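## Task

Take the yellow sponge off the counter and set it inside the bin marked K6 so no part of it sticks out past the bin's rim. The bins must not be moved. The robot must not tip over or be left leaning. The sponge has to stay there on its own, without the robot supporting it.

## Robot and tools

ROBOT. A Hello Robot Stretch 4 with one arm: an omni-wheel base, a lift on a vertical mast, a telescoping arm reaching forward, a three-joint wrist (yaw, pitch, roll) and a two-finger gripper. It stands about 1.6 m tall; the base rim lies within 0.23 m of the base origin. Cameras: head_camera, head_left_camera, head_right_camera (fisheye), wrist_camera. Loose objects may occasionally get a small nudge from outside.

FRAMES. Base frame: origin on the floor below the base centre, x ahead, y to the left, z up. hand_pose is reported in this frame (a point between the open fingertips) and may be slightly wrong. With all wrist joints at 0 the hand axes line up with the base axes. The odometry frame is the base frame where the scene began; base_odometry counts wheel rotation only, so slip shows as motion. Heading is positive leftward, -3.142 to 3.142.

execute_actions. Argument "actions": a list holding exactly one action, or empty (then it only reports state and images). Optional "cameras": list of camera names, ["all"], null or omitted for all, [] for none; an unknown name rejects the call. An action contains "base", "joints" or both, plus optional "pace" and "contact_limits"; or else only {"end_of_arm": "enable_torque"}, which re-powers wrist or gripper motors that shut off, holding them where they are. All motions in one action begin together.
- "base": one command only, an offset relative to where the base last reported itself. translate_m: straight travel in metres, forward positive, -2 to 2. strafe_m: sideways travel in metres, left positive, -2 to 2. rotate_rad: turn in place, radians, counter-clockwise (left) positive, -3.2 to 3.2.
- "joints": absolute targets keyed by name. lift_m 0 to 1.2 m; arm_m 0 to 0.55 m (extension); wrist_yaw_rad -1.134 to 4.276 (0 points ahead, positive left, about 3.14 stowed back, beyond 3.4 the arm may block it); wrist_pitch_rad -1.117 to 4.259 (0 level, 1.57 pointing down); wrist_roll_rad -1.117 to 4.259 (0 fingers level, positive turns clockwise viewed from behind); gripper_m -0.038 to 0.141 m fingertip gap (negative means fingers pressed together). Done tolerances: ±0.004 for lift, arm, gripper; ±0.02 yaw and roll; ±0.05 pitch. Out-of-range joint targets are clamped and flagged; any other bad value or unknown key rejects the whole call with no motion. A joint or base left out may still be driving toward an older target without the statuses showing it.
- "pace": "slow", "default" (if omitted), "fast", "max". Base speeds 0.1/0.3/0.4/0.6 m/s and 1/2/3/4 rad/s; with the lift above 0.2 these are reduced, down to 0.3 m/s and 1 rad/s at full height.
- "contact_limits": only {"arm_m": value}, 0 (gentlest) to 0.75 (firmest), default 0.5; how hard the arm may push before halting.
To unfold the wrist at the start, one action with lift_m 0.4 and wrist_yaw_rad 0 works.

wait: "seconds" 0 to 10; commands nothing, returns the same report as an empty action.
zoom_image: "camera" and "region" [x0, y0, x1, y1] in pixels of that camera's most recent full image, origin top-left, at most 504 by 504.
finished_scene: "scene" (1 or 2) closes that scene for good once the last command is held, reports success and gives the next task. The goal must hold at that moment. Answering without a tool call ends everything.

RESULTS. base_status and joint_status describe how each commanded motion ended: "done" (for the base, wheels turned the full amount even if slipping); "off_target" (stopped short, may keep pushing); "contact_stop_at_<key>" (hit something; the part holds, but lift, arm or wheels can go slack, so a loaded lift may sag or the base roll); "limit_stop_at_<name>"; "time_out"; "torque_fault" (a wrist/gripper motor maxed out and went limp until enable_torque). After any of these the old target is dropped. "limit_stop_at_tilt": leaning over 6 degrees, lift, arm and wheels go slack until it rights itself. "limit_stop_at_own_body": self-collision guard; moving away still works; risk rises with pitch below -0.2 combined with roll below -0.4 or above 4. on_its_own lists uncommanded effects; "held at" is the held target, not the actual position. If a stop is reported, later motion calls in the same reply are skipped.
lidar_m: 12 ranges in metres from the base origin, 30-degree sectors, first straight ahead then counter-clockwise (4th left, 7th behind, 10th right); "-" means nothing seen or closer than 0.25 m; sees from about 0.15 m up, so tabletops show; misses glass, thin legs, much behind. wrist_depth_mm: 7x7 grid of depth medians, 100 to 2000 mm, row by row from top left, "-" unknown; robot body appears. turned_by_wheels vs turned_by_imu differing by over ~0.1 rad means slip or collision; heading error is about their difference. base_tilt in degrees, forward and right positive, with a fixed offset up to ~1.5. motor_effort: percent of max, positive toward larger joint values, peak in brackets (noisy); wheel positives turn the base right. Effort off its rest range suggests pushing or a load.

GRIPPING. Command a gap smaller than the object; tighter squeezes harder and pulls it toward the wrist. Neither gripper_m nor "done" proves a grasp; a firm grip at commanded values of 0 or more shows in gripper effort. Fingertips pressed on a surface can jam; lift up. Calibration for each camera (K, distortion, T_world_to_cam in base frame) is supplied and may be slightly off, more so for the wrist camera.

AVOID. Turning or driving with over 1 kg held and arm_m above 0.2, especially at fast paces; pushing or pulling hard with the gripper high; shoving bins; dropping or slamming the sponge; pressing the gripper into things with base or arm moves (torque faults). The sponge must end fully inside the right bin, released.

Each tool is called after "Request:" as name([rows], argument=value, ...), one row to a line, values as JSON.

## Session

Request:
execute_actions(actions=[])

Scene clock: 0.00 s.
base_odometry: x=+0.000 y=+0.000 heading=+0.000 (m, m, rad; odometry frame)
turned_by_wheels: +0.000 (rad since the last result)
turned_by_imu: +0.000 (rad since the last result)
base_tilt: forward=-0.1 right=-0.3 (deg)
lidar_m: 2.64 2.46 1.57 1.10 1.04 1.06 1.44 0.80 0.85 1.16 2.65 2.57
base_status: not commanded
joint_positions: lift_m=+0.269 arm_m=-0.001 wrist_yaw_rad=+3.129 wrist_pitch_rad=+0.015 wrist_roll_rad=-0.005 gripper_m=+0.057
joint_status: not commanded
motor_effort: lift_m=+19 arm_m=+0 wrist_yaw_rad=-1 wrist_pitch_rad=-5 wrist_roll_rad=-1 gripper_m=+1 wheel_0=+0 wheel_1=+0 wheel_2=+0 (%)
hand_pose: x=-0.1174 y=+0.0911 z=+0.4427 quat_wxyz=(+0.006, -0.007, -0.002, +1.000) (m; base frame)
wrist_depth_mm: 138 140 1756 1808 1366 1118 946 / - 138 1756 1808 1397 1118 931 / 105 138 256 1756 1336 1098 931 / 113 137 273 1808 1366 1118 917 / 135 1430 1708 1756 1366 1078 931 / 820 1499 1618 1708 1229 1118 931 / 820 1281 195 1205 1118 1060 917
pictures: head_camera, head_left_camera, head_right_camera, wrist_camera
camera_calibration (this result's frames):
wrist_camera: T_world_to_cam=[[0.0594143, 0.997881, -0.0265072, -0.087369], [-0.0332062, -0.0245637, -0.999147, 0.509502], [-0.997681, 0.0602438, 0.0316764, 0.0867002], [0, 0, 0, 1]] pos_world=[0.108609, 0.094476, 0.504004]
Images, in order (width x height): head_camera 420x560, head_left_camera 420x672, head_right_camera 420x672, wrist_camera 616x392.

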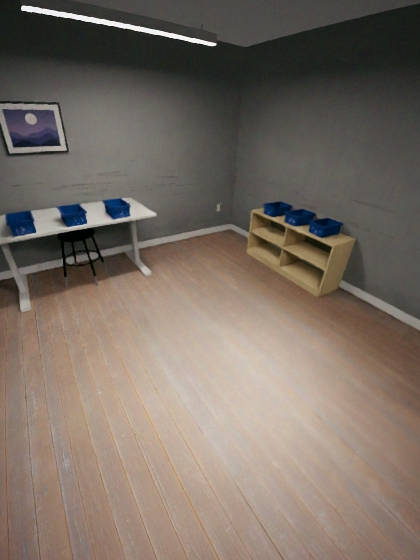

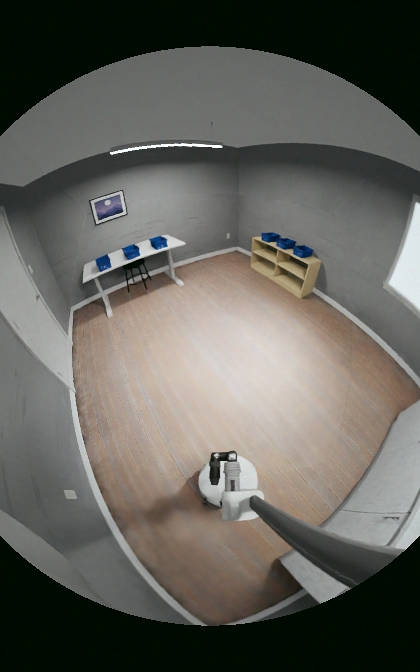

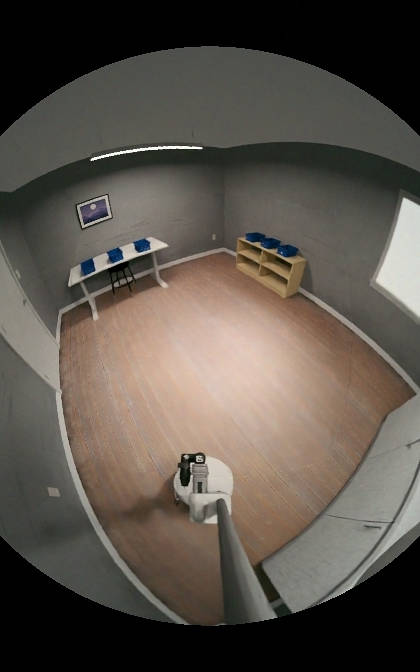

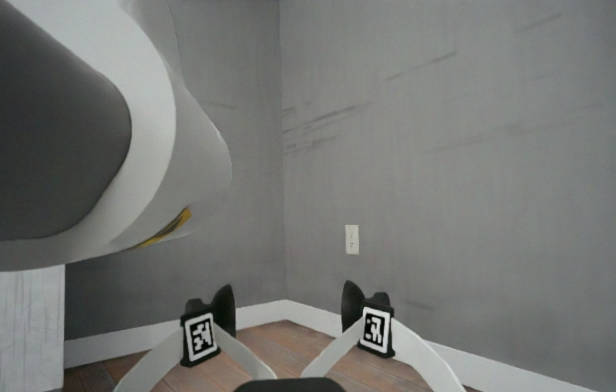

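Request:
zoom_image(camera="head_camera", region=[0, 190, 140, 245])

Request:
zoom_image(camera="head_camera", region=[255, 195, 355, 245])

Request:
execute_actions([
  {"base":{"rotate_rad":-2.2},"joints":{"lift_m":1.0,"wrist_yaw_rad":0,"wrist_pitch_rad":0.5,"gripper_m":0.14},"pace":"fast"},
], cameras=["wrist_camera","head_camera"])

Region (0, 190, 140, 245) of head_camera's 420x560 image, scaled by 3.600, with more detail than that image has; it fills the top 198 rows of this view, and the rest is white.

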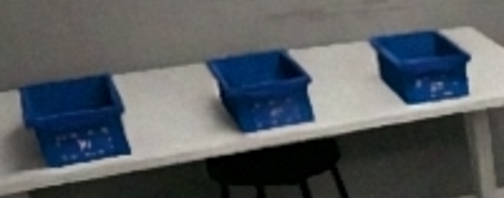

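Region (255, 195, 355, 245) of head_camera's 420x560 image, scaled by 5.040, with more detail than that image has.

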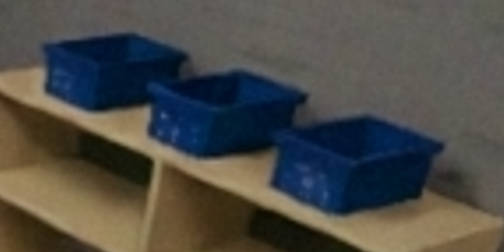

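Scene clock: 3.10 s.
base_odometry: x=+0.000 y=+0.000 heading=-2.200 (m, m, rad; odometry frame)
turned_by_wheels: -2.200 (rad since the last result)
turned_by_imu: -2.225 (rad since the last result)
base_tilt: forward=-0.1 right=-0.3 (deg)
lidar_m: 0.79 1.00 2.64 2.58 2.92 2.49 1.79 1.17 1.06 1.06 1.32 0.80
base_status: done
joint_positions: lift_m=+1.000 arm_m=-0.001 wrist_yaw_rad=+0.000 wrist_pitch_rad=+0.502 wrist_roll_rad=-0.005 gripper_m=+0.140
joint_status: all done
motor_effort: lift_m=+21(24) arm_m=+0(0) wrist_yaw_rad=-2(7) wrist_pitch_rad=-5(6) wrist_roll_rad=-1(0) gripper_m=+1(4) wheel_0=+0(6) wheel_1=+0(9) wheel_2=+0(9) (%)
hand_pose: x=+0.4228 y=-0.0874 z=+1.0393 quat_wxyz=(+0.969, -0.002, +0.248, +0.001) (m; base frame)
wrist_depth_mm: 1464 1308 1229 1138 1078 1025 960 / 1499 1397 1336 1255 1160 1098 1008 / 960 976 976 991 976 1118 1078 / 891 798 741 683 676 1160 1118 / 991 891 798 732 668 1229 1205 / 1098 891 878 788 707 1308 1281 / 1229 991 891 166 768 1397 1366
pictures: head_camera, wrist_camera
camera_calibration (this result's frames):
wrist_camera: T_world_to_cam=[[-0.053467, -0.998568, -0.00156327, -0.0781965], [-0.438536, 0.0248872, -0.898369, 1.19013], [0.897122, -0.0473475, -0.439239, 0.296384], [0, 0, 0, 1]] pos_world=[0.251842, -0.0936706, 1.19924]
Images, in order (width x height): head_camera 420x560, wrist_camera 616x392.

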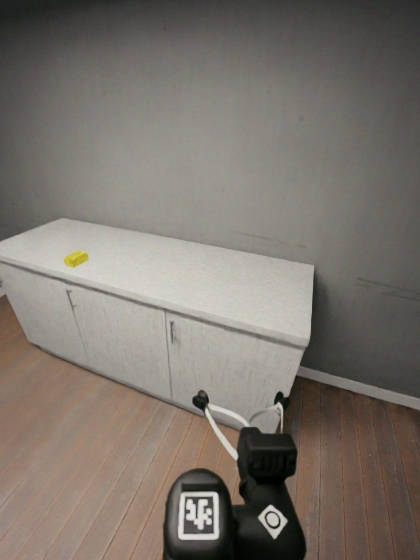

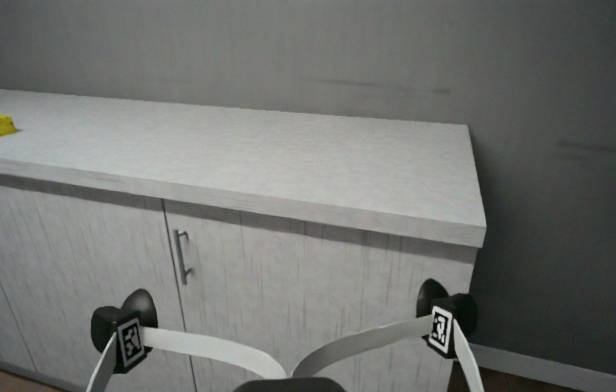

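Request:
execute_actions([
  {"base":{"strafe_m":0.85},"pace":"max"},
], cameras=[])

Request:
execute_actions([
  {"base":{"translate_m":0.55},"pace":"max"},
], cameras=["wrist_camera","head_camera"])

Scene clock: 7.07 s.
base_odometry: x=+0.687 y=-0.500 heading=-2.200 (m, m, rad; odometry frame)
turned_by_wheels: +0.000 (rad since the last result)
turned_by_imu: +0.003 (rad since the last result)
base_tilt: forward=+0.0 right=-0.3 (deg)
lidar_m: 1.13 1.39 1.83 1.73 1.85 2.19 2.22 2.05 1.87 1.89 1.24 1.12
base_status: done
joint_positions: lift_m=+1.000 arm_m=-0.001 wrist_yaw_rad=+0.000 wrist_pitch_rad=+0.502 wrist_roll_rad=-0.005 gripper_m=+0.140
joint_status: not commanded
motor_effort: lift_m=+21(21) arm_m=+0(0) wrist_yaw_rad=-2(2) wrist_pitch_rad=-5(5) wrist_roll_rad=-1(0) gripper_m=+2(0) wheel_0=+0(9) wheel_1=-1(8) wheel_2=+1(1) (%)
hand_pose: x=+0.4228 y=-0.0874 z=+1.0393 quat_wxyz=(+0.969, -0.002, +0.248, +0.001) (m; base frame)
wrist_depth_mm: 1808 1661 1576 1464 1366 1255 1229 / 1921 1756 1618 1499 1397 1336 1281 / 1983 1160 1078 991 960 960 960 / - 1281 1138 1042 976 904 831 / - 1983 1255 1118 1042 960 891 / 1808 1366 1336 1229 1098 976 931 / 1499 1397 1366 166 1182 1078 991
pictures: none
No camera images: the call's "cameras" was empty. Leave "cameras" out to get every camera's image.

Scene clock: 10.07 s.
base_odometry: x=+0.364 y=-0.945 heading=-2.200 (m, m, rad; odometry frame)
turned_by_wheels: +0.000 (rad since the last result)
turned_by_imu: -0.003 (rad since the last result)
base_tilt: forward=+0.1 right=-0.1 (deg)
lidar_m: 0.61 0.76 1.64 1.64 1.91 2.70 3.14 2.27 2.07 1.06 0.69 0.61
base_status: done
joint_positions: lift_m=+1.000 arm_m=-0.001 wrist_yaw_rad=+0.000 wrist_pitch_rad=+0.502 wrist_roll_rad=-0.005 gripper_m=+0.140
joint_status: not commanded
motor_effort: lift_m=+21(21) arm_m=-1(0) wrist_yaw_rad=-1(2) wrist_pitch_rad=-5(5) wrist_roll_rad=+0(0) gripper_m=+1(2) wheel_0=+0(4) wheel_1=-1(6) wheel_2=+2(9) (%)
hand_pose: x=+0.4228 y=-0.0874 z=+1.0393 quat_wxyz=(+0.969, -0.002, +0.248, +0.001) (m; base frame)
wrist_depth_mm: 1182 1098 1025 960 891 842 798 / 1255 1182 1078 1008 946 891 842 / 1366 1182 976 960 976 904 866 / 676 683 676 668 676 676 676 / 634 569 517 517 492 517 517 / 707 585 569 512 445 413 421 / 820 654 585 167 504 455 427
pictures: head_camera, wrist_camera
camera_calibration (this result's frames):
wrist_camera: T_world_to_cam=[[-0.0536008, -0.998561, -0.00156316, -0.0781739], [-0.438532, 0.0249459, -0.898369, 1.19013], [0.897116, -0.0474678, -0.439238, 0.296386], [0, 0, 0, 1]] pos_world=[0.251829, -0.0936815, 1.19924]
Images, in order (width x height): head_camera 420x560, wrist_camera 616x392.

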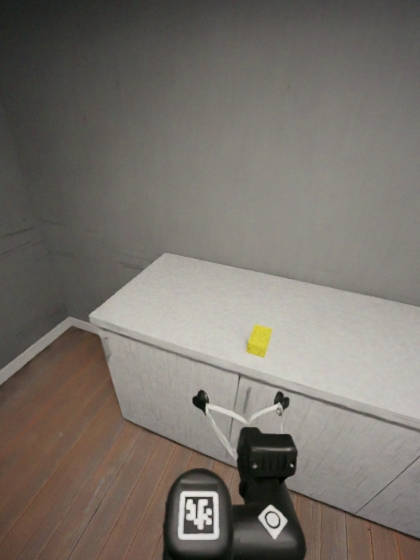

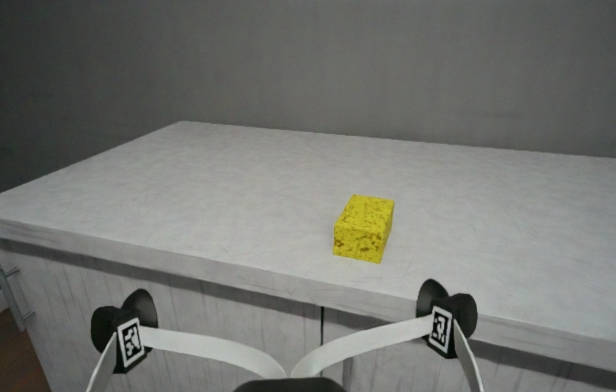

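Request:
execute_actions([
  {"joints":{"arm_m":0.35,"wrist_yaw_rad":-0.47,"lift_m":0.97},"pace":"fast"},
], cameras=["wrist_camera"])

Request:
execute_actions([
  {"joints":{"lift_m":0.903}},
], cameras=["wrist_camera"])

Scene clock: 12.30 s.
base_odometry: x=+0.364 y=-0.945 heading=-2.200 (m, m, rad; odometry frame)
turned_by_wheels: +0.000 (rad since the last result)
turned_by_imu: +0.000 (rad since the last result)
base_tilt: forward=+0.1 right=-0.1 (deg)
lidar_m: 0.61 0.75 1.62 1.64 1.94 2.73 3.53 2.28 2.05 1.06 0.67 0.59
base_status: not commanded
joint_positions: lift_m=+0.970 arm_m=+0.349 wrist_yaw_rad=-0.470 wrist_pitch_rad=+0.502 wrist_roll_rad=-0.005 gripper_m=+0.140
joint_status: all done
motor_effort: lift_m=+17(19) arm_m=+7(11) wrist_yaw_rad=-2(8) wrist_pitch_rad=-5(6) wrist_roll_rad=-1(0) gripper_m=+1(2) wheel_0=+0(0) wheel_1=+0(0) wheel_2=+1(2) (%)
hand_pose: x=+0.7057 y=-0.1924 z=+1.0096 quat_wxyz=(+0.942, +0.055, +0.242, -0.225) (m; base frame)
wrist_depth_mm: 585 603 627 647 668 691 732 / 615 640 661 691 715 741 778 / 647 676 699 732 750 798 809 / 603 603 603 597 603 603 603 / 462 459 462 462 462 462 466 / 375 347 375 375 362 359 375 / 317 296 252 166 306 306 315
pictures: wrist_camera
camera_calibration (this result's frames):
wrist_camera: T_world_to_cam=[[-0.499841, -0.866116, -0.00156927, 0.172479], [-0.37964, 0.22072, -0.898419, 1.28636], [0.778481, -0.448471, -0.439137, 0.0310364], [0, 0, 0, 1]] pos_world=[0.550402, -0.12062, 1.16959]
Images, in order (width x height): wrist_camera 616x392.

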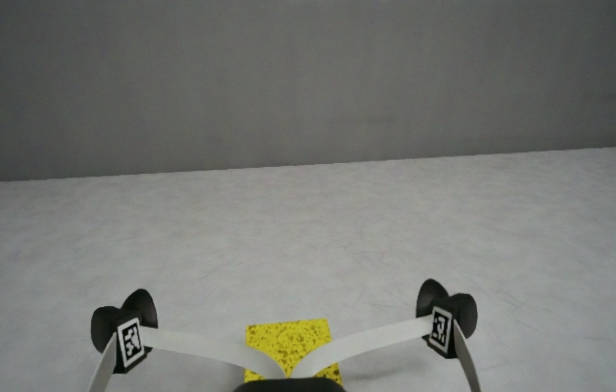

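Scene clock: 13.53 s.
base_odometry: x=+0.364 y=-0.945 heading=-2.200 (m, m, rad; odometry frame)
turned_by_wheels: +0.000 (rad since the last result)
turned_by_imu: +0.000 (rad since the last result)
base_tilt: forward=+0.1 right=-0.3 (deg)
lidar_m: 0.62 0.79 1.64 1.65 1.92 2.71 3.53 2.27 2.05 1.05 0.66 0.60
base_status: not commanded
joint_positions: lift_m=+0.903 arm_m=+0.349 wrist_yaw_rad=-0.470 wrist_pitch_rad=+0.502 wrist_roll_rad=-0.005 gripper_m=+0.140
joint_status: all done
motor_effort: lift_m=+17(17) arm_m=+6(6) wrist_yaw_rad=-2(2) wrist_pitch_rad=-5(5) wrist_roll_rad=+0(0) gripper_m=+0(0) wheel_0=-1(0) wheel_1=-1(1) wheel_2=+1(1) (%)
hand_pose: x=+0.7057 y=-0.1924 z=+0.9427 quat_wxyz=(+0.942, +0.055, +0.242, -0.225) (m; base frame)
wrist_depth_mm: 580 603 627 647 668 699 732 / 615 640 661 683 715 741 768 / 634 640 640 634 640 640 640 / 445 445 445 445 445 445 445 / 343 342 340 312 342 342 343 / 278 257 266 211 267 267 278 / 234 220 178 166 226 227 234
pictures: wrist_camera
camera_calibration (this result's frames):
wrist_camera: T_world_to_cam=[[-0.499852, -0.866109, -0.00156894, 0.17238], [-0.379642, 0.220728, -0.898416, 1.2262], [0.778473, -0.448479, -0.439143, 0.00164329], [0, 0, 0, 1]] pos_world=[0.550403, -0.12062, 1.10263]
Images, in order (width x height): wrist_camera 616x392.

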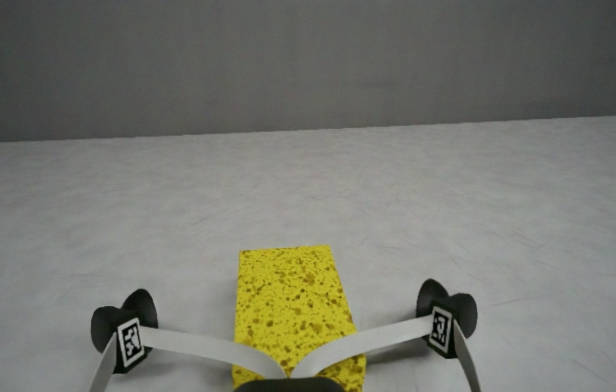

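Request:
execute_actions([
  {"joints":{"gripper_m":0.03}},
], cameras=[])

Request:
execute_actions([
  {"joints":{"lift_m":0.97,"arm_m":0.0}},
], cameras=["wrist_camera"])

Request:
execute_actions([
  {"base":{"rotate_rad":2.485},"joints":{"lift_m":0.55,"wrist_yaw_rad":-1.12},"pace":"fast"},
], cameras=[])

Request:
execute_actions([
  {"base":{"translate_m":2.0},"joints":{"lift_m":0.8},"pace":"max"},
], cameras=["wrist_camera","head_camera"])

Scene clock: 16.53 s.
base_odometry: x=+0.364 y=-0.945 heading=-2.200 (m, m, rad; odometry frame)
turned_by_wheels: +0.000 (rad since the last result)
turned_by_imu: +0.000 (rad since the last result)
base_tilt: forward=+0.0 right=-0.1 (deg)
lidar_m: 0.61 0.76 1.64 1.67 1.91 2.72 3.52 2.28 2.06 1.05 0.64 0.59
base_status: not commanded
joint_positions: lift_m=+0.903 arm_m=+0.349 wrist_yaw_rad=-0.470 wrist_pitch_rad=+0.502 wrist_roll_rad=-0.005 gripper_m=+0.030
joint_status: all done
motor_effort: lift_m=+17(17) arm_m=+6(6) wrist_yaw_rad=-2(2) wrist_pitch_rad=-5(5) wrist_roll_rad=+1(3) gripper_m=-14(10) wheel_0=+0(0) wheel_1=+0(1) wheel_2=+1(1) (%)
hand_pose: x=+0.7057 y=-0.1924 z=+0.9427 quat_wxyz=(+0.942, +0.055, +0.242, -0.225) (m; base frame)
wrist_depth_mm: 591 603 621 647 668 699 723 / 621 627 661 683 715 741 768 / 634 640 640 647 640 634 640 / 445 442 445 445 445 445 449 / 343 342 342 312 342 342 342 / 278 278 205 205 267 277 278 / 235 175 181 173 220 227 235
pictures: none
No camera images: the call's "cameras" was empty. Leave "cameras" out to get every camera's image.

Scene clock: 18.70 s.
base_odometry: x=+0.364 y=-0.945 heading=-2.200 (m, m, rad; odometry frame)
turned_by_wheels: +0.000 (rad since the last result)
turned_by_imu: +0.000 (rad since the last result)
base_tilt: forward=+0.1 right=-0.3 (deg)
lidar_m: 0.62 0.76 1.65 1.65 1.90 2.70 3.15 2.29 2.06 1.09 0.66 0.60
base_status: not commanded
joint_positions: lift_m=+0.970 arm_m=+0.001 wrist_yaw_rad=-0.470 wrist_pitch_rad=+0.502 wrist_roll_rad=-0.005 gripper_m=+0.030
joint_status: all done
motor_effort: lift_m=+22(22) arm_m=-6(8) wrist_yaw_rad=-1(2) wrist_pitch_rad=-6(6) wrist_roll_rad=+1(1) gripper_m=-14(13) wheel_0=+0(0) wheel_1=-1(0) wheel_2=+1(1) (%)
hand_pose: x=+0.3579 y=-0.1925 z=+1.0092 quat_wxyz=(+0.942, +0.055, +0.242, -0.225) (m; base frame)
wrist_depth_mm: 866 891 917 946 991 1025 1060 / 917 931 976 1008 1042 1098 1118 / 866 878 878 878 866 866 878 / 609 603 609 603 609 603 609 / 466 466 466 480 508 525 574 / 477 492 206 205 544 603 621 / 512 175 180 173 609 640 699
pictures: wrist_camera
camera_calibration (this result's frames):
wrist_camera: T_world_to_cam=[[-0.500246, -0.865882, -0.00154985, -0.00125523], [-0.379825, 0.221044, -0.898261, 1.15387], [0.77813, -0.448763, -0.43946, 0.301952], [0, 0, 0, 1]] pos_world=[0.202681, -0.120637, 1.16917]
Images, in order (width x height): wrist_camera 616x392.

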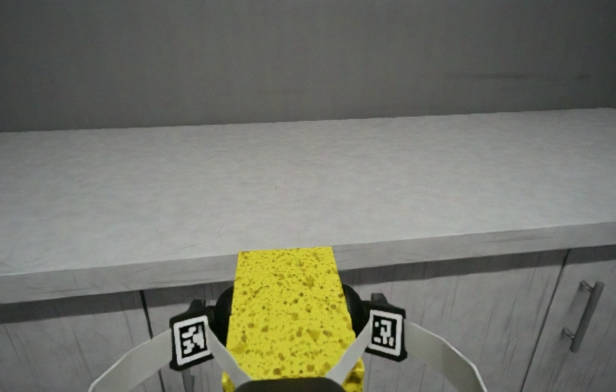

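Scene clock: 21.47 s.
base_odometry: x=+0.364 y=-0.945 heading=+0.285 (m, m, rad; odometry frame)
turned_by_wheels: +2.485 (rad since the last result)
turned_by_imu: +2.513 (rad since the last result)
base_tilt: forward=+0.1 right=-0.3 (deg)
lidar_m: 2.52 2.71 2.39 2.03 2.03 0.72 0.59 0.61 0.73 1.65 1.66 1.93
base_status: done
joint_positions: lift_m=+0.550 arm_m=+0.001 wrist_yaw_rad=-1.120 wrist_pitch_rad=+0.502 wrist_roll_rad=-0.005 gripper_m=+0.030
joint_status: all done
motor_effort: lift_m=+17(21) arm_m=-6(7) wrist_yaw_rad=-2(8) wrist_pitch_rad=-6(6) wrist_roll_rad=-1(1) gripper_m=-12(11) wheel_0=-2(5) wheel_1=+0(5) wheel_2=+0(6) (%)
hand_pose: x=+0.2036 y=-0.2657 z=+0.5896 quat_wxyz=(+0.821, +0.130, +0.212, -0.514) (m; base frame)
wrist_depth_mm: 1537 1537 1499 1464 1430 1397 1366 / 1661 1618 1576 1537 1499 1464 1464 / 1708 1756 1661 1661 1576 1576 1537 / 1661 1756 1756 1661 1661 1661 1576 / 1336 1336 1336 1229 1366 1336 1336 / 1078 1098 206 205 1042 1078 1098 / 917 175 181 173 866 891 917
pictures: none
No camera images: the call's "cameras" was empty. Leave "cameras" out to get every camera's image.

Scene clock: 27.07 s.
base_odometry: x=+2.283 y=-0.383 heading=+0.285 (m, m, rad; odometry frame)
turned_by_wheels: +0.000 (rad since the last result)
turned_by_imu: -0.011 (rad since the last result)
base_tilt: forward=+0.1 right=-0.2 (deg)
lidar_m: 1.57 1.18 0.95 1.55 2.60 2.97 2.56 2.39 0.82 0.71 0.70 0.83
base_status: done
joint_positions: lift_m=+0.800 arm_m=+0.001 wrist_yaw_rad=-1.120 wrist_pitch_rad=+0.502 wrist_roll_rad=-0.005 gripper_m=+0.030
joint_status: all done
motor_effort: lift_m=+21(24) arm_m=-6(6) wrist_yaw_rad=-1(1) wrist_pitch_rad=-5(6) wrist_roll_rad=+0(0) gripper_m=-14(13) wheel_0=-1(5) wheel_1=-1(6) wheel_2=+1(11) (%)
hand_pose: x=+0.2035 y=-0.2657 z=+0.8393 quat_wxyz=(+0.821, +0.130, +0.212, -0.514) (m; base frame)
wrist_depth_mm: 960 946 917 917 878 866 854 / 1008 991 976 960 931 917 904 / 1078 1025 1042 991 991 960 946 / 1160 741 854 699 854 732 723 / 798 768 732 683 732 683 668 / 931 946 205 205 917 960 891 / 1160 175 181 173 778 778 809
pictures: head_camera, wrist_camera
camera_calibration (this result's frames):
wrist_camera: T_world_to_cam=[[-0.92215, -0.38683, -0.00156173, 0.0710155], [-0.168643, 0.405648, -0.898337, 0.964976], [0.348137, -0.828138, -0.439305, 0.301169], [0, 0, 0, 1]] pos_world=[0.123375, -0.11456, 0.99929]
Images, in order (width x height): head_camera 420x560, wrist_camera 616x392.

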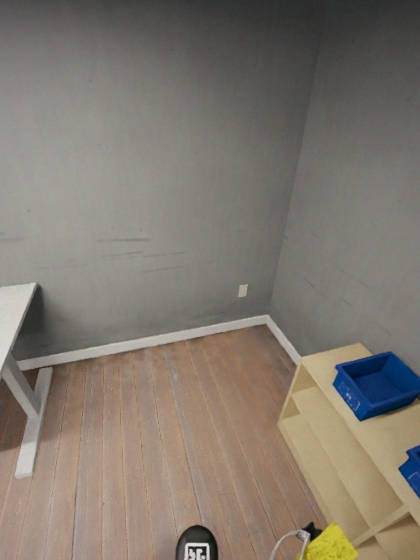

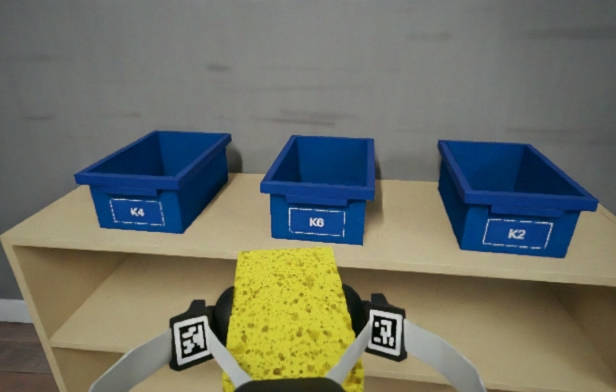

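Request:
zoom_image(camera="wrist_camera", region=[270, 195, 370, 250])

Region (270, 195, 370, 250) of wrist_camera's 616x392 image, scaled by 5.040; it fills the top 277 rows of this view, and the rest is white.

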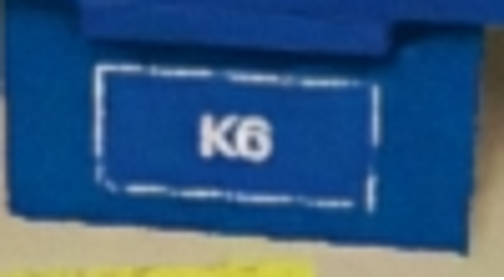

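Request:
execute_actions([
  {"base":{"rotate_rad":-0.96},"joints":{"wrist_yaw_rad":-0.305,"arm_m":0.3},"pace":"fast"},
], cameras=["wrist_camera"])

Request:
execute_actions([
  {"joints":{"arm_m":0.545},"pace":"fast"},
], cameras=["wrist_camera","head_camera"])

Scene clock: 29.20 s.
base_odometry: x=+2.283 y=-0.383 heading=-0.675 (m, m, rad; odometry frame)
turned_by_wheels: -0.960 (rad since the last result)
turned_by_imu: -0.971 (rad since the last result)
base_tilt: forward=-0.2 right=-0.3 (deg)
lidar_m: 0.70 0.87 1.59 1.00 0.97 1.78 2.60 2.89 2.55 2.00 0.78 0.70
base_status: done
joint_positions: lift_m=+0.800 arm_m=+0.299 wrist_yaw_rad=-0.305 wrist_pitch_rad=+0.502 wrist_roll_rad=-0.005 gripper_m=+0.030
joint_status: all done
motor_effort: lift_m=+20(21) arm_m=+6(10) wrist_yaw_rad=-2(5) wrist_pitch_rad=-5(6) wrist_roll_rad=-1(1) gripper_m=-14(13) wheel_0=+0(6) wheel_1=+0(6) wheel_2=+1(8) (%)
hand_pose: x=+0.6848 y=-0.1593 z=+0.8394 quat_wxyz=(+0.958, +0.035, +0.246, -0.146) (m; base frame)
wrist_depth_mm: 530 535 539 549 554 564 569 / 559 564 569 580 585 597 603 / 597 603 609 621 627 634 647 / 627 640 647 654 668 661 683 / 564 676 580 500 668 603 539 / 517 439 206 206 544 492 517 / 473 175 180 173 445 329 327
pictures: wrist_camera
camera_calibration (this result's frames):
wrist_camera: T_world_to_cam=[[-0.350958, -0.93639, -0.00156518, 0.0772702], [-0.410809, 0.155472, -0.898368, 1.12901], [0.841466, -0.314646, -0.439242, -0.0342748], [0, 0, 0, 1]] pos_world=[0.519765, -0.113958, 0.999328]
Images, in order (width x height): wrist_camera 616x392.

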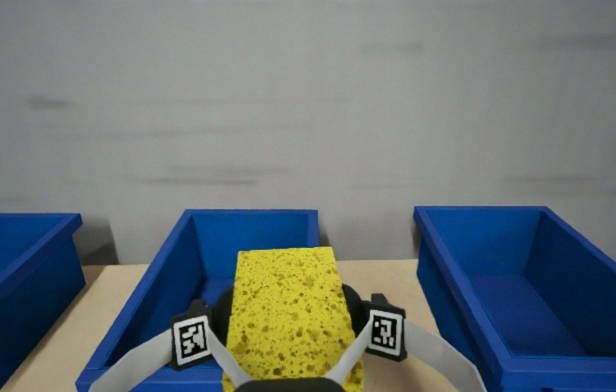

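Scene clock: 30.77 s.
base_odometry: x=+2.283 y=-0.383 heading=-0.675 (m, m, rad; odometry frame)
turned_by_wheels: +0.000 (rad since the last result)
turned_by_imu: +0.000 (rad since the last result)
base_tilt: forward=+0.0 right=-0.3 (deg)
lidar_m: 0.73 0.86 1.57 1.00 0.97 1.82 2.59 2.87 2.54 1.99 0.80 0.68
base_status: not commanded
joint_positions: lift_m=+0.800 arm_m=+0.544 wrist_yaw_rad=-0.305 wrist_pitch_rad=+0.502 wrist_roll_rad=-0.005 gripper_m=+0.030
joint_status: all done
motor_effort: lift_m=+20(20) arm_m=+7(9) wrist_yaw_rad=-2(2) wrist_pitch_rad=-6(5) wrist_roll_rad=+0(0) gripper_m=-14(17) wheel_0=+1(1) wheel_1=+0(0) wheel_2=+1(1) (%)
hand_pose: x=+0.9298 y=-0.1593 z=+0.8394 quat_wxyz=(+0.958, +0.035, +0.246, -0.146) (m; base frame)
wrist_depth_mm: 324 324 327 330 336 342 343 / 340 345 347 353 355 362 366 / 362 366 370 375 379 387 389 / 384 389 397 402 407 413 418 / 413 418 418 415 436 445 452 / 439 449 205 206 455 480 480 / 449 175 181 173 307 455 445
pictures: head_camera, wrist_camera
camera_calibration (this result's frames):
wrist_camera: T_world_to_cam=[[-0.35079, -0.936453, -0.00156323, 0.163125], [-0.410868, 0.155409, -0.898352, 1.22967], [0.841507, -0.31449, -0.439274, -0.240413], [0, 0, 0, 1]] pos_world=[0.764765, -0.11395, 0.999325]
Images, in order (width x height): head_camera 420x560, wrist_camera 616x392.

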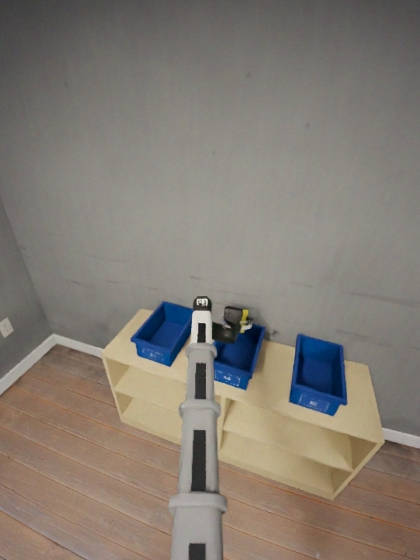

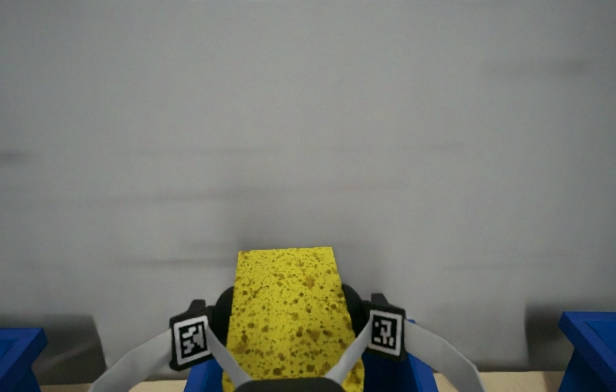

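Request:
execute_actions([
  {"base":{"strafe_m":-0.025},"joints":{"lift_m":0.72}},
], cameras=["wrist_camera"])

Scene clock: 32.27 s.
base_odometry: x=+2.268 y=-0.402 heading=-0.675 (m, m, rad; odometry frame)
turned_by_wheels: +0.000 (rad since the last result)
turned_by_imu: +0.000 (rad since the last result)
base_tilt: forward=+0.0 right=-0.2 (deg)
lidar_m: 0.70 0.86 1.58 1.04 1.00 1.81 2.62 2.87 2.52 2.02 0.78 0.68
base_status: done
joint_positions: lift_m=+0.720 arm_m=+0.544 wrist_yaw_rad=-0.305 wrist_pitch_rad=+0.502 wrist_roll_rad=-0.005 gripper_m=+0.030
joint_status: all done
motor_effort: lift_m=+17(19) arm_m=+7(7) wrist_yaw_rad=-2(2) wrist_pitch_rad=-5(5) wrist_roll_rad=+1(0) gripper_m=-11(15) wheel_0=+0(7) wheel_1=+0(6) wheel_2=+1(3) (%)
hand_pose: x=+0.9297 y=-0.1593 z=+0.7596 quat_wxyz=(+0.958, +0.035, +0.246, -0.146) (m; base frame)
wrist_depth_mm: 314 317 322 325 329 332 338 / 332 336 340 343 349 355 357 / 351 357 362 368 373 377 382 / 377 382 387 392 399 404 407 / 404 404 399 322 421 433 433 / 433 424 206 205 262 462 462 / 377 175 180 173 216 364 357
pictures: wrist_camera
camera_calibration (this result's frames):
wrist_camera: T_world_to_cam=[[-0.350952, -0.936392, -0.00156265, 0.163118], [-0.410852, 0.155483, -0.898346, 1.15803], [0.841447, -0.314634, -0.439286, -0.27539], [0, 0, 0, 1]] pos_world=[0.76475, -0.113958, 0.91959]
Images, in order (width x height): wrist_camera 616x392.

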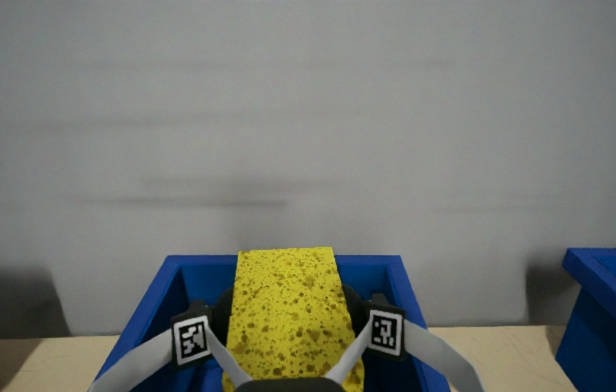

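Request:
execute_actions([
  {"joints":{"lift_m":0.66,"wrist_pitch_rad":0.6}},
], cameras=["wrist_camera"])

Request:
execute_actions([
  {"joints":{"gripper_m":0.078}},
], cameras=[])

Request:
execute_actions([
  {"joints":{"lift_m":0.78},"pace":"fast"},
], cameras=["wrist_camera","head_right_camera"])

Scene clock: 33.63 s.
base_odometry: x=+2.268 y=-0.402 heading=-0.675 (m, m, rad; odometry frame)
turned_by_wheels: +0.000 (rad since the last result)
turned_by_imu: +0.000 (rad since the last result)
base_tilt: forward=+0.1 right=-0.2 (deg)
lidar_m: 0.70 0.86 1.60 1.01 1.00 1.82 2.58 2.85 2.53 2.03 0.78 0.69
base_status: not commanded
joint_positions: lift_m=+0.660 arm_m=+0.544 wrist_yaw_rad=-0.305 wrist_pitch_rad=+0.601 wrist_roll_rad=-0.005 gripper_m=+0.030
joint_status: all done
motor_effort: lift_m=+16(17) arm_m=+7(7) wrist_yaw_rad=-1(1) wrist_pitch_rad=-3(3) wrist_roll_rad=+1(0) gripper_m=-11(13) wheel_0=+0(0) wheel_1=+0(0) wheel_2=+1(1) (%)
hand_pose: x=+0.9154 y=-0.1548 z=+0.6753 quat_wxyz=(+0.944, +0.043, +0.293, -0.144) (m; base frame)
wrist_depth_mm: 317 319 322 327 329 334 338 / 338 342 345 349 355 359 364 / 364 364 362 366 375 389 394 / 392 258 304 304 274 424 430 / 359 232 327 320 274 362 373 / 165 233 206 206 204 170 317 / 157 175 180 173 191 138 273
pictures: wrist_camera
camera_calibration (this result's frames):
wrist_camera: T_world_to_cam=[[-0.350895, -0.936407, 0.00376417, 0.15852], [-0.493688, 0.181579, -0.850471, 1.12327], [0.795704, -0.300285, -0.526008, -0.196307], [0, 0, 0, 1]] pos_world=[0.766369, -0.11447, 0.851449]
Images, in order (width x height): wrist_camera 616x392.

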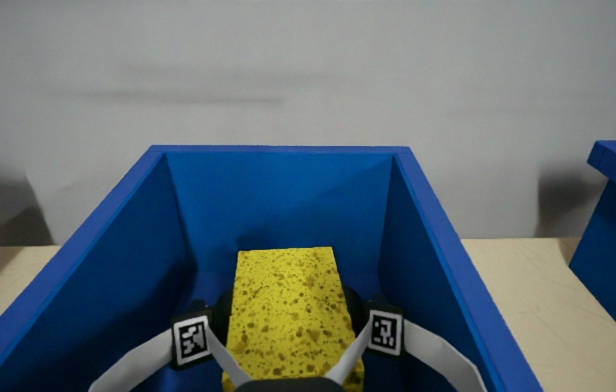

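Scene clock: 34.93 s.
base_odometry: x=+2.268 y=-0.402 heading=-0.675 (m, m, rad; odometry frame)
turned_by_wheels: +0.000 (rad since the last result)
turned_by_imu: +0.000 (rad since the last result)
base_tilt: forward=-0.1 right=-0.4 (deg)
lidar_m: 0.69 0.85 1.61 1.03 0.98 1.84 2.61 2.86 2.53 2.03 0.78 0.68
base_status: not commanded
joint_positions: lift_m=+0.660 arm_m=+0.544 wrist_yaw_rad=-0.305 wrist_pitch_rad=+0.601 wrist_roll_rad=-0.005 gripper_m=+0.078
joint_status: all done
motor_effort: lift_m=+16(16) arm_m=+7(7) wrist_yaw_rad=-2(1) wrist_pitch_rad=-3(3) wrist_roll_rad=+0(1) gripper_m=+2(14) wheel_0=+0(0) wheel_1=+0(0) wheel_2=+1(1) (%)
hand_pose: x=+0.9154 y=-0.1548 z=+0.6753 quat_wxyz=(+0.944, +0.043, +0.293, -0.144) (m; base frame)
wrist_depth_mm: 315 319 324 325 329 334 340 / 338 342 345 351 353 357 364 / 364 366 362 366 375 389 394 / 394 257 303 304 274 424 427 / 362 233 334 334 273 366 373 / 164 219 243 260 211 169 317 / 157 193 224 211 213 140 273
pictures: none
No camera images: the call's "cameras" was empty. Leave "cameras" out to get every camera's image.

Scene clock: 36.20 s.
base_odometry: x=+2.268 y=-0.402 heading=-0.675 (m, m, rad; odometry frame)
turned_by_wheels: +0.000 (rad since the last result)
turned_by_imu: +0.000 (rad since the last result)
base_tilt: forward=+0.0 right=-0.2 (deg)
lidar_m: 0.68 0.85 1.60 1.03 0.98 1.81 2.63 2.85 2.53 2.02 0.77 0.68
base_status: not commanded
joint_positions: lift_m=+0.780 arm_m=+0.544 wrist_yaw_rad=-0.305 wrist_pitch_rad=+0.602 wrist_roll_rad=-0.005 gripper_m=+0.078
joint_status: all done
motor_effort: lift_m=+22(24) arm_m=+7(7) wrist_yaw_rad=-1(2) wrist_pitch_rad=-4(4) wrist_roll_rad=+1(1) gripper_m=-1(0) wheel_0=+0(0) wheel_1=+0(0) wheel_2=+1(1) (%)
hand_pose: x=+0.9154 y=-0.1548 z=+0.7947 quat_wxyz=(+0.944, +0.043, +0.293, -0.144) (m; base frame)
wrist_depth_mm: 317 319 322 327 330 336 338 / 340 342 345 349 355 359 366 / 364 370 373 379 384 389 394 / 392 399 404 413 418 427 433 / 427 436 427 433 455 469 455 / 466 466 353 368 223 496 368 / 397 286 330 389 272 407 373
pictures: head_right_camera, wrist_camera
camera_calibration (this result's frames):
wrist_camera: T_world_to_cam=[[-0.350886, -0.93641, 0.00379356, 0.158039], [-0.494132, 0.181714, -0.850184, 1.22498], [0.795432, -0.300192, -0.526471, -0.132798], [0, 0, 0, 1]] pos_world=[0.766389, -0.114472, 0.970947]
Images, in order (width x height): head_right_camera 420x672, wrist_camera 616x392.

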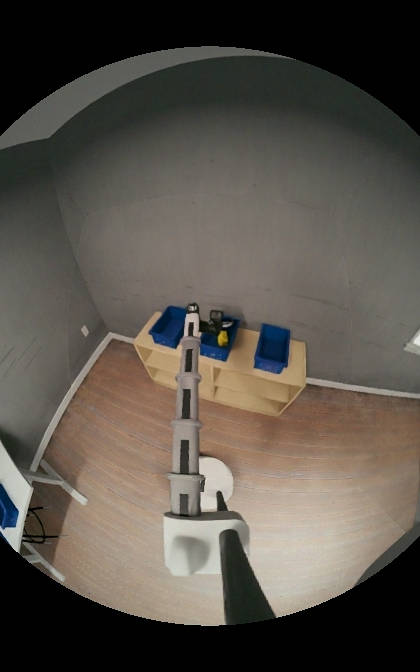

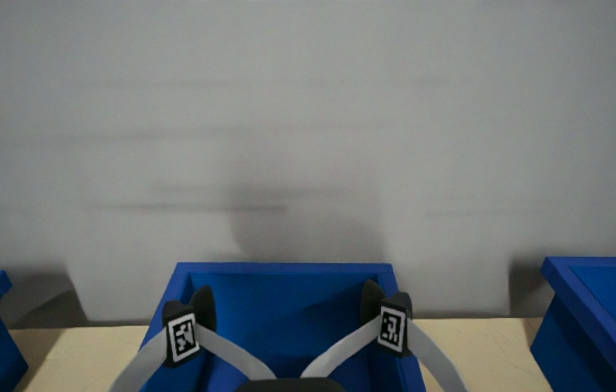

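Request:
finished_scene(scene=2)

The scene is finished: the task was done.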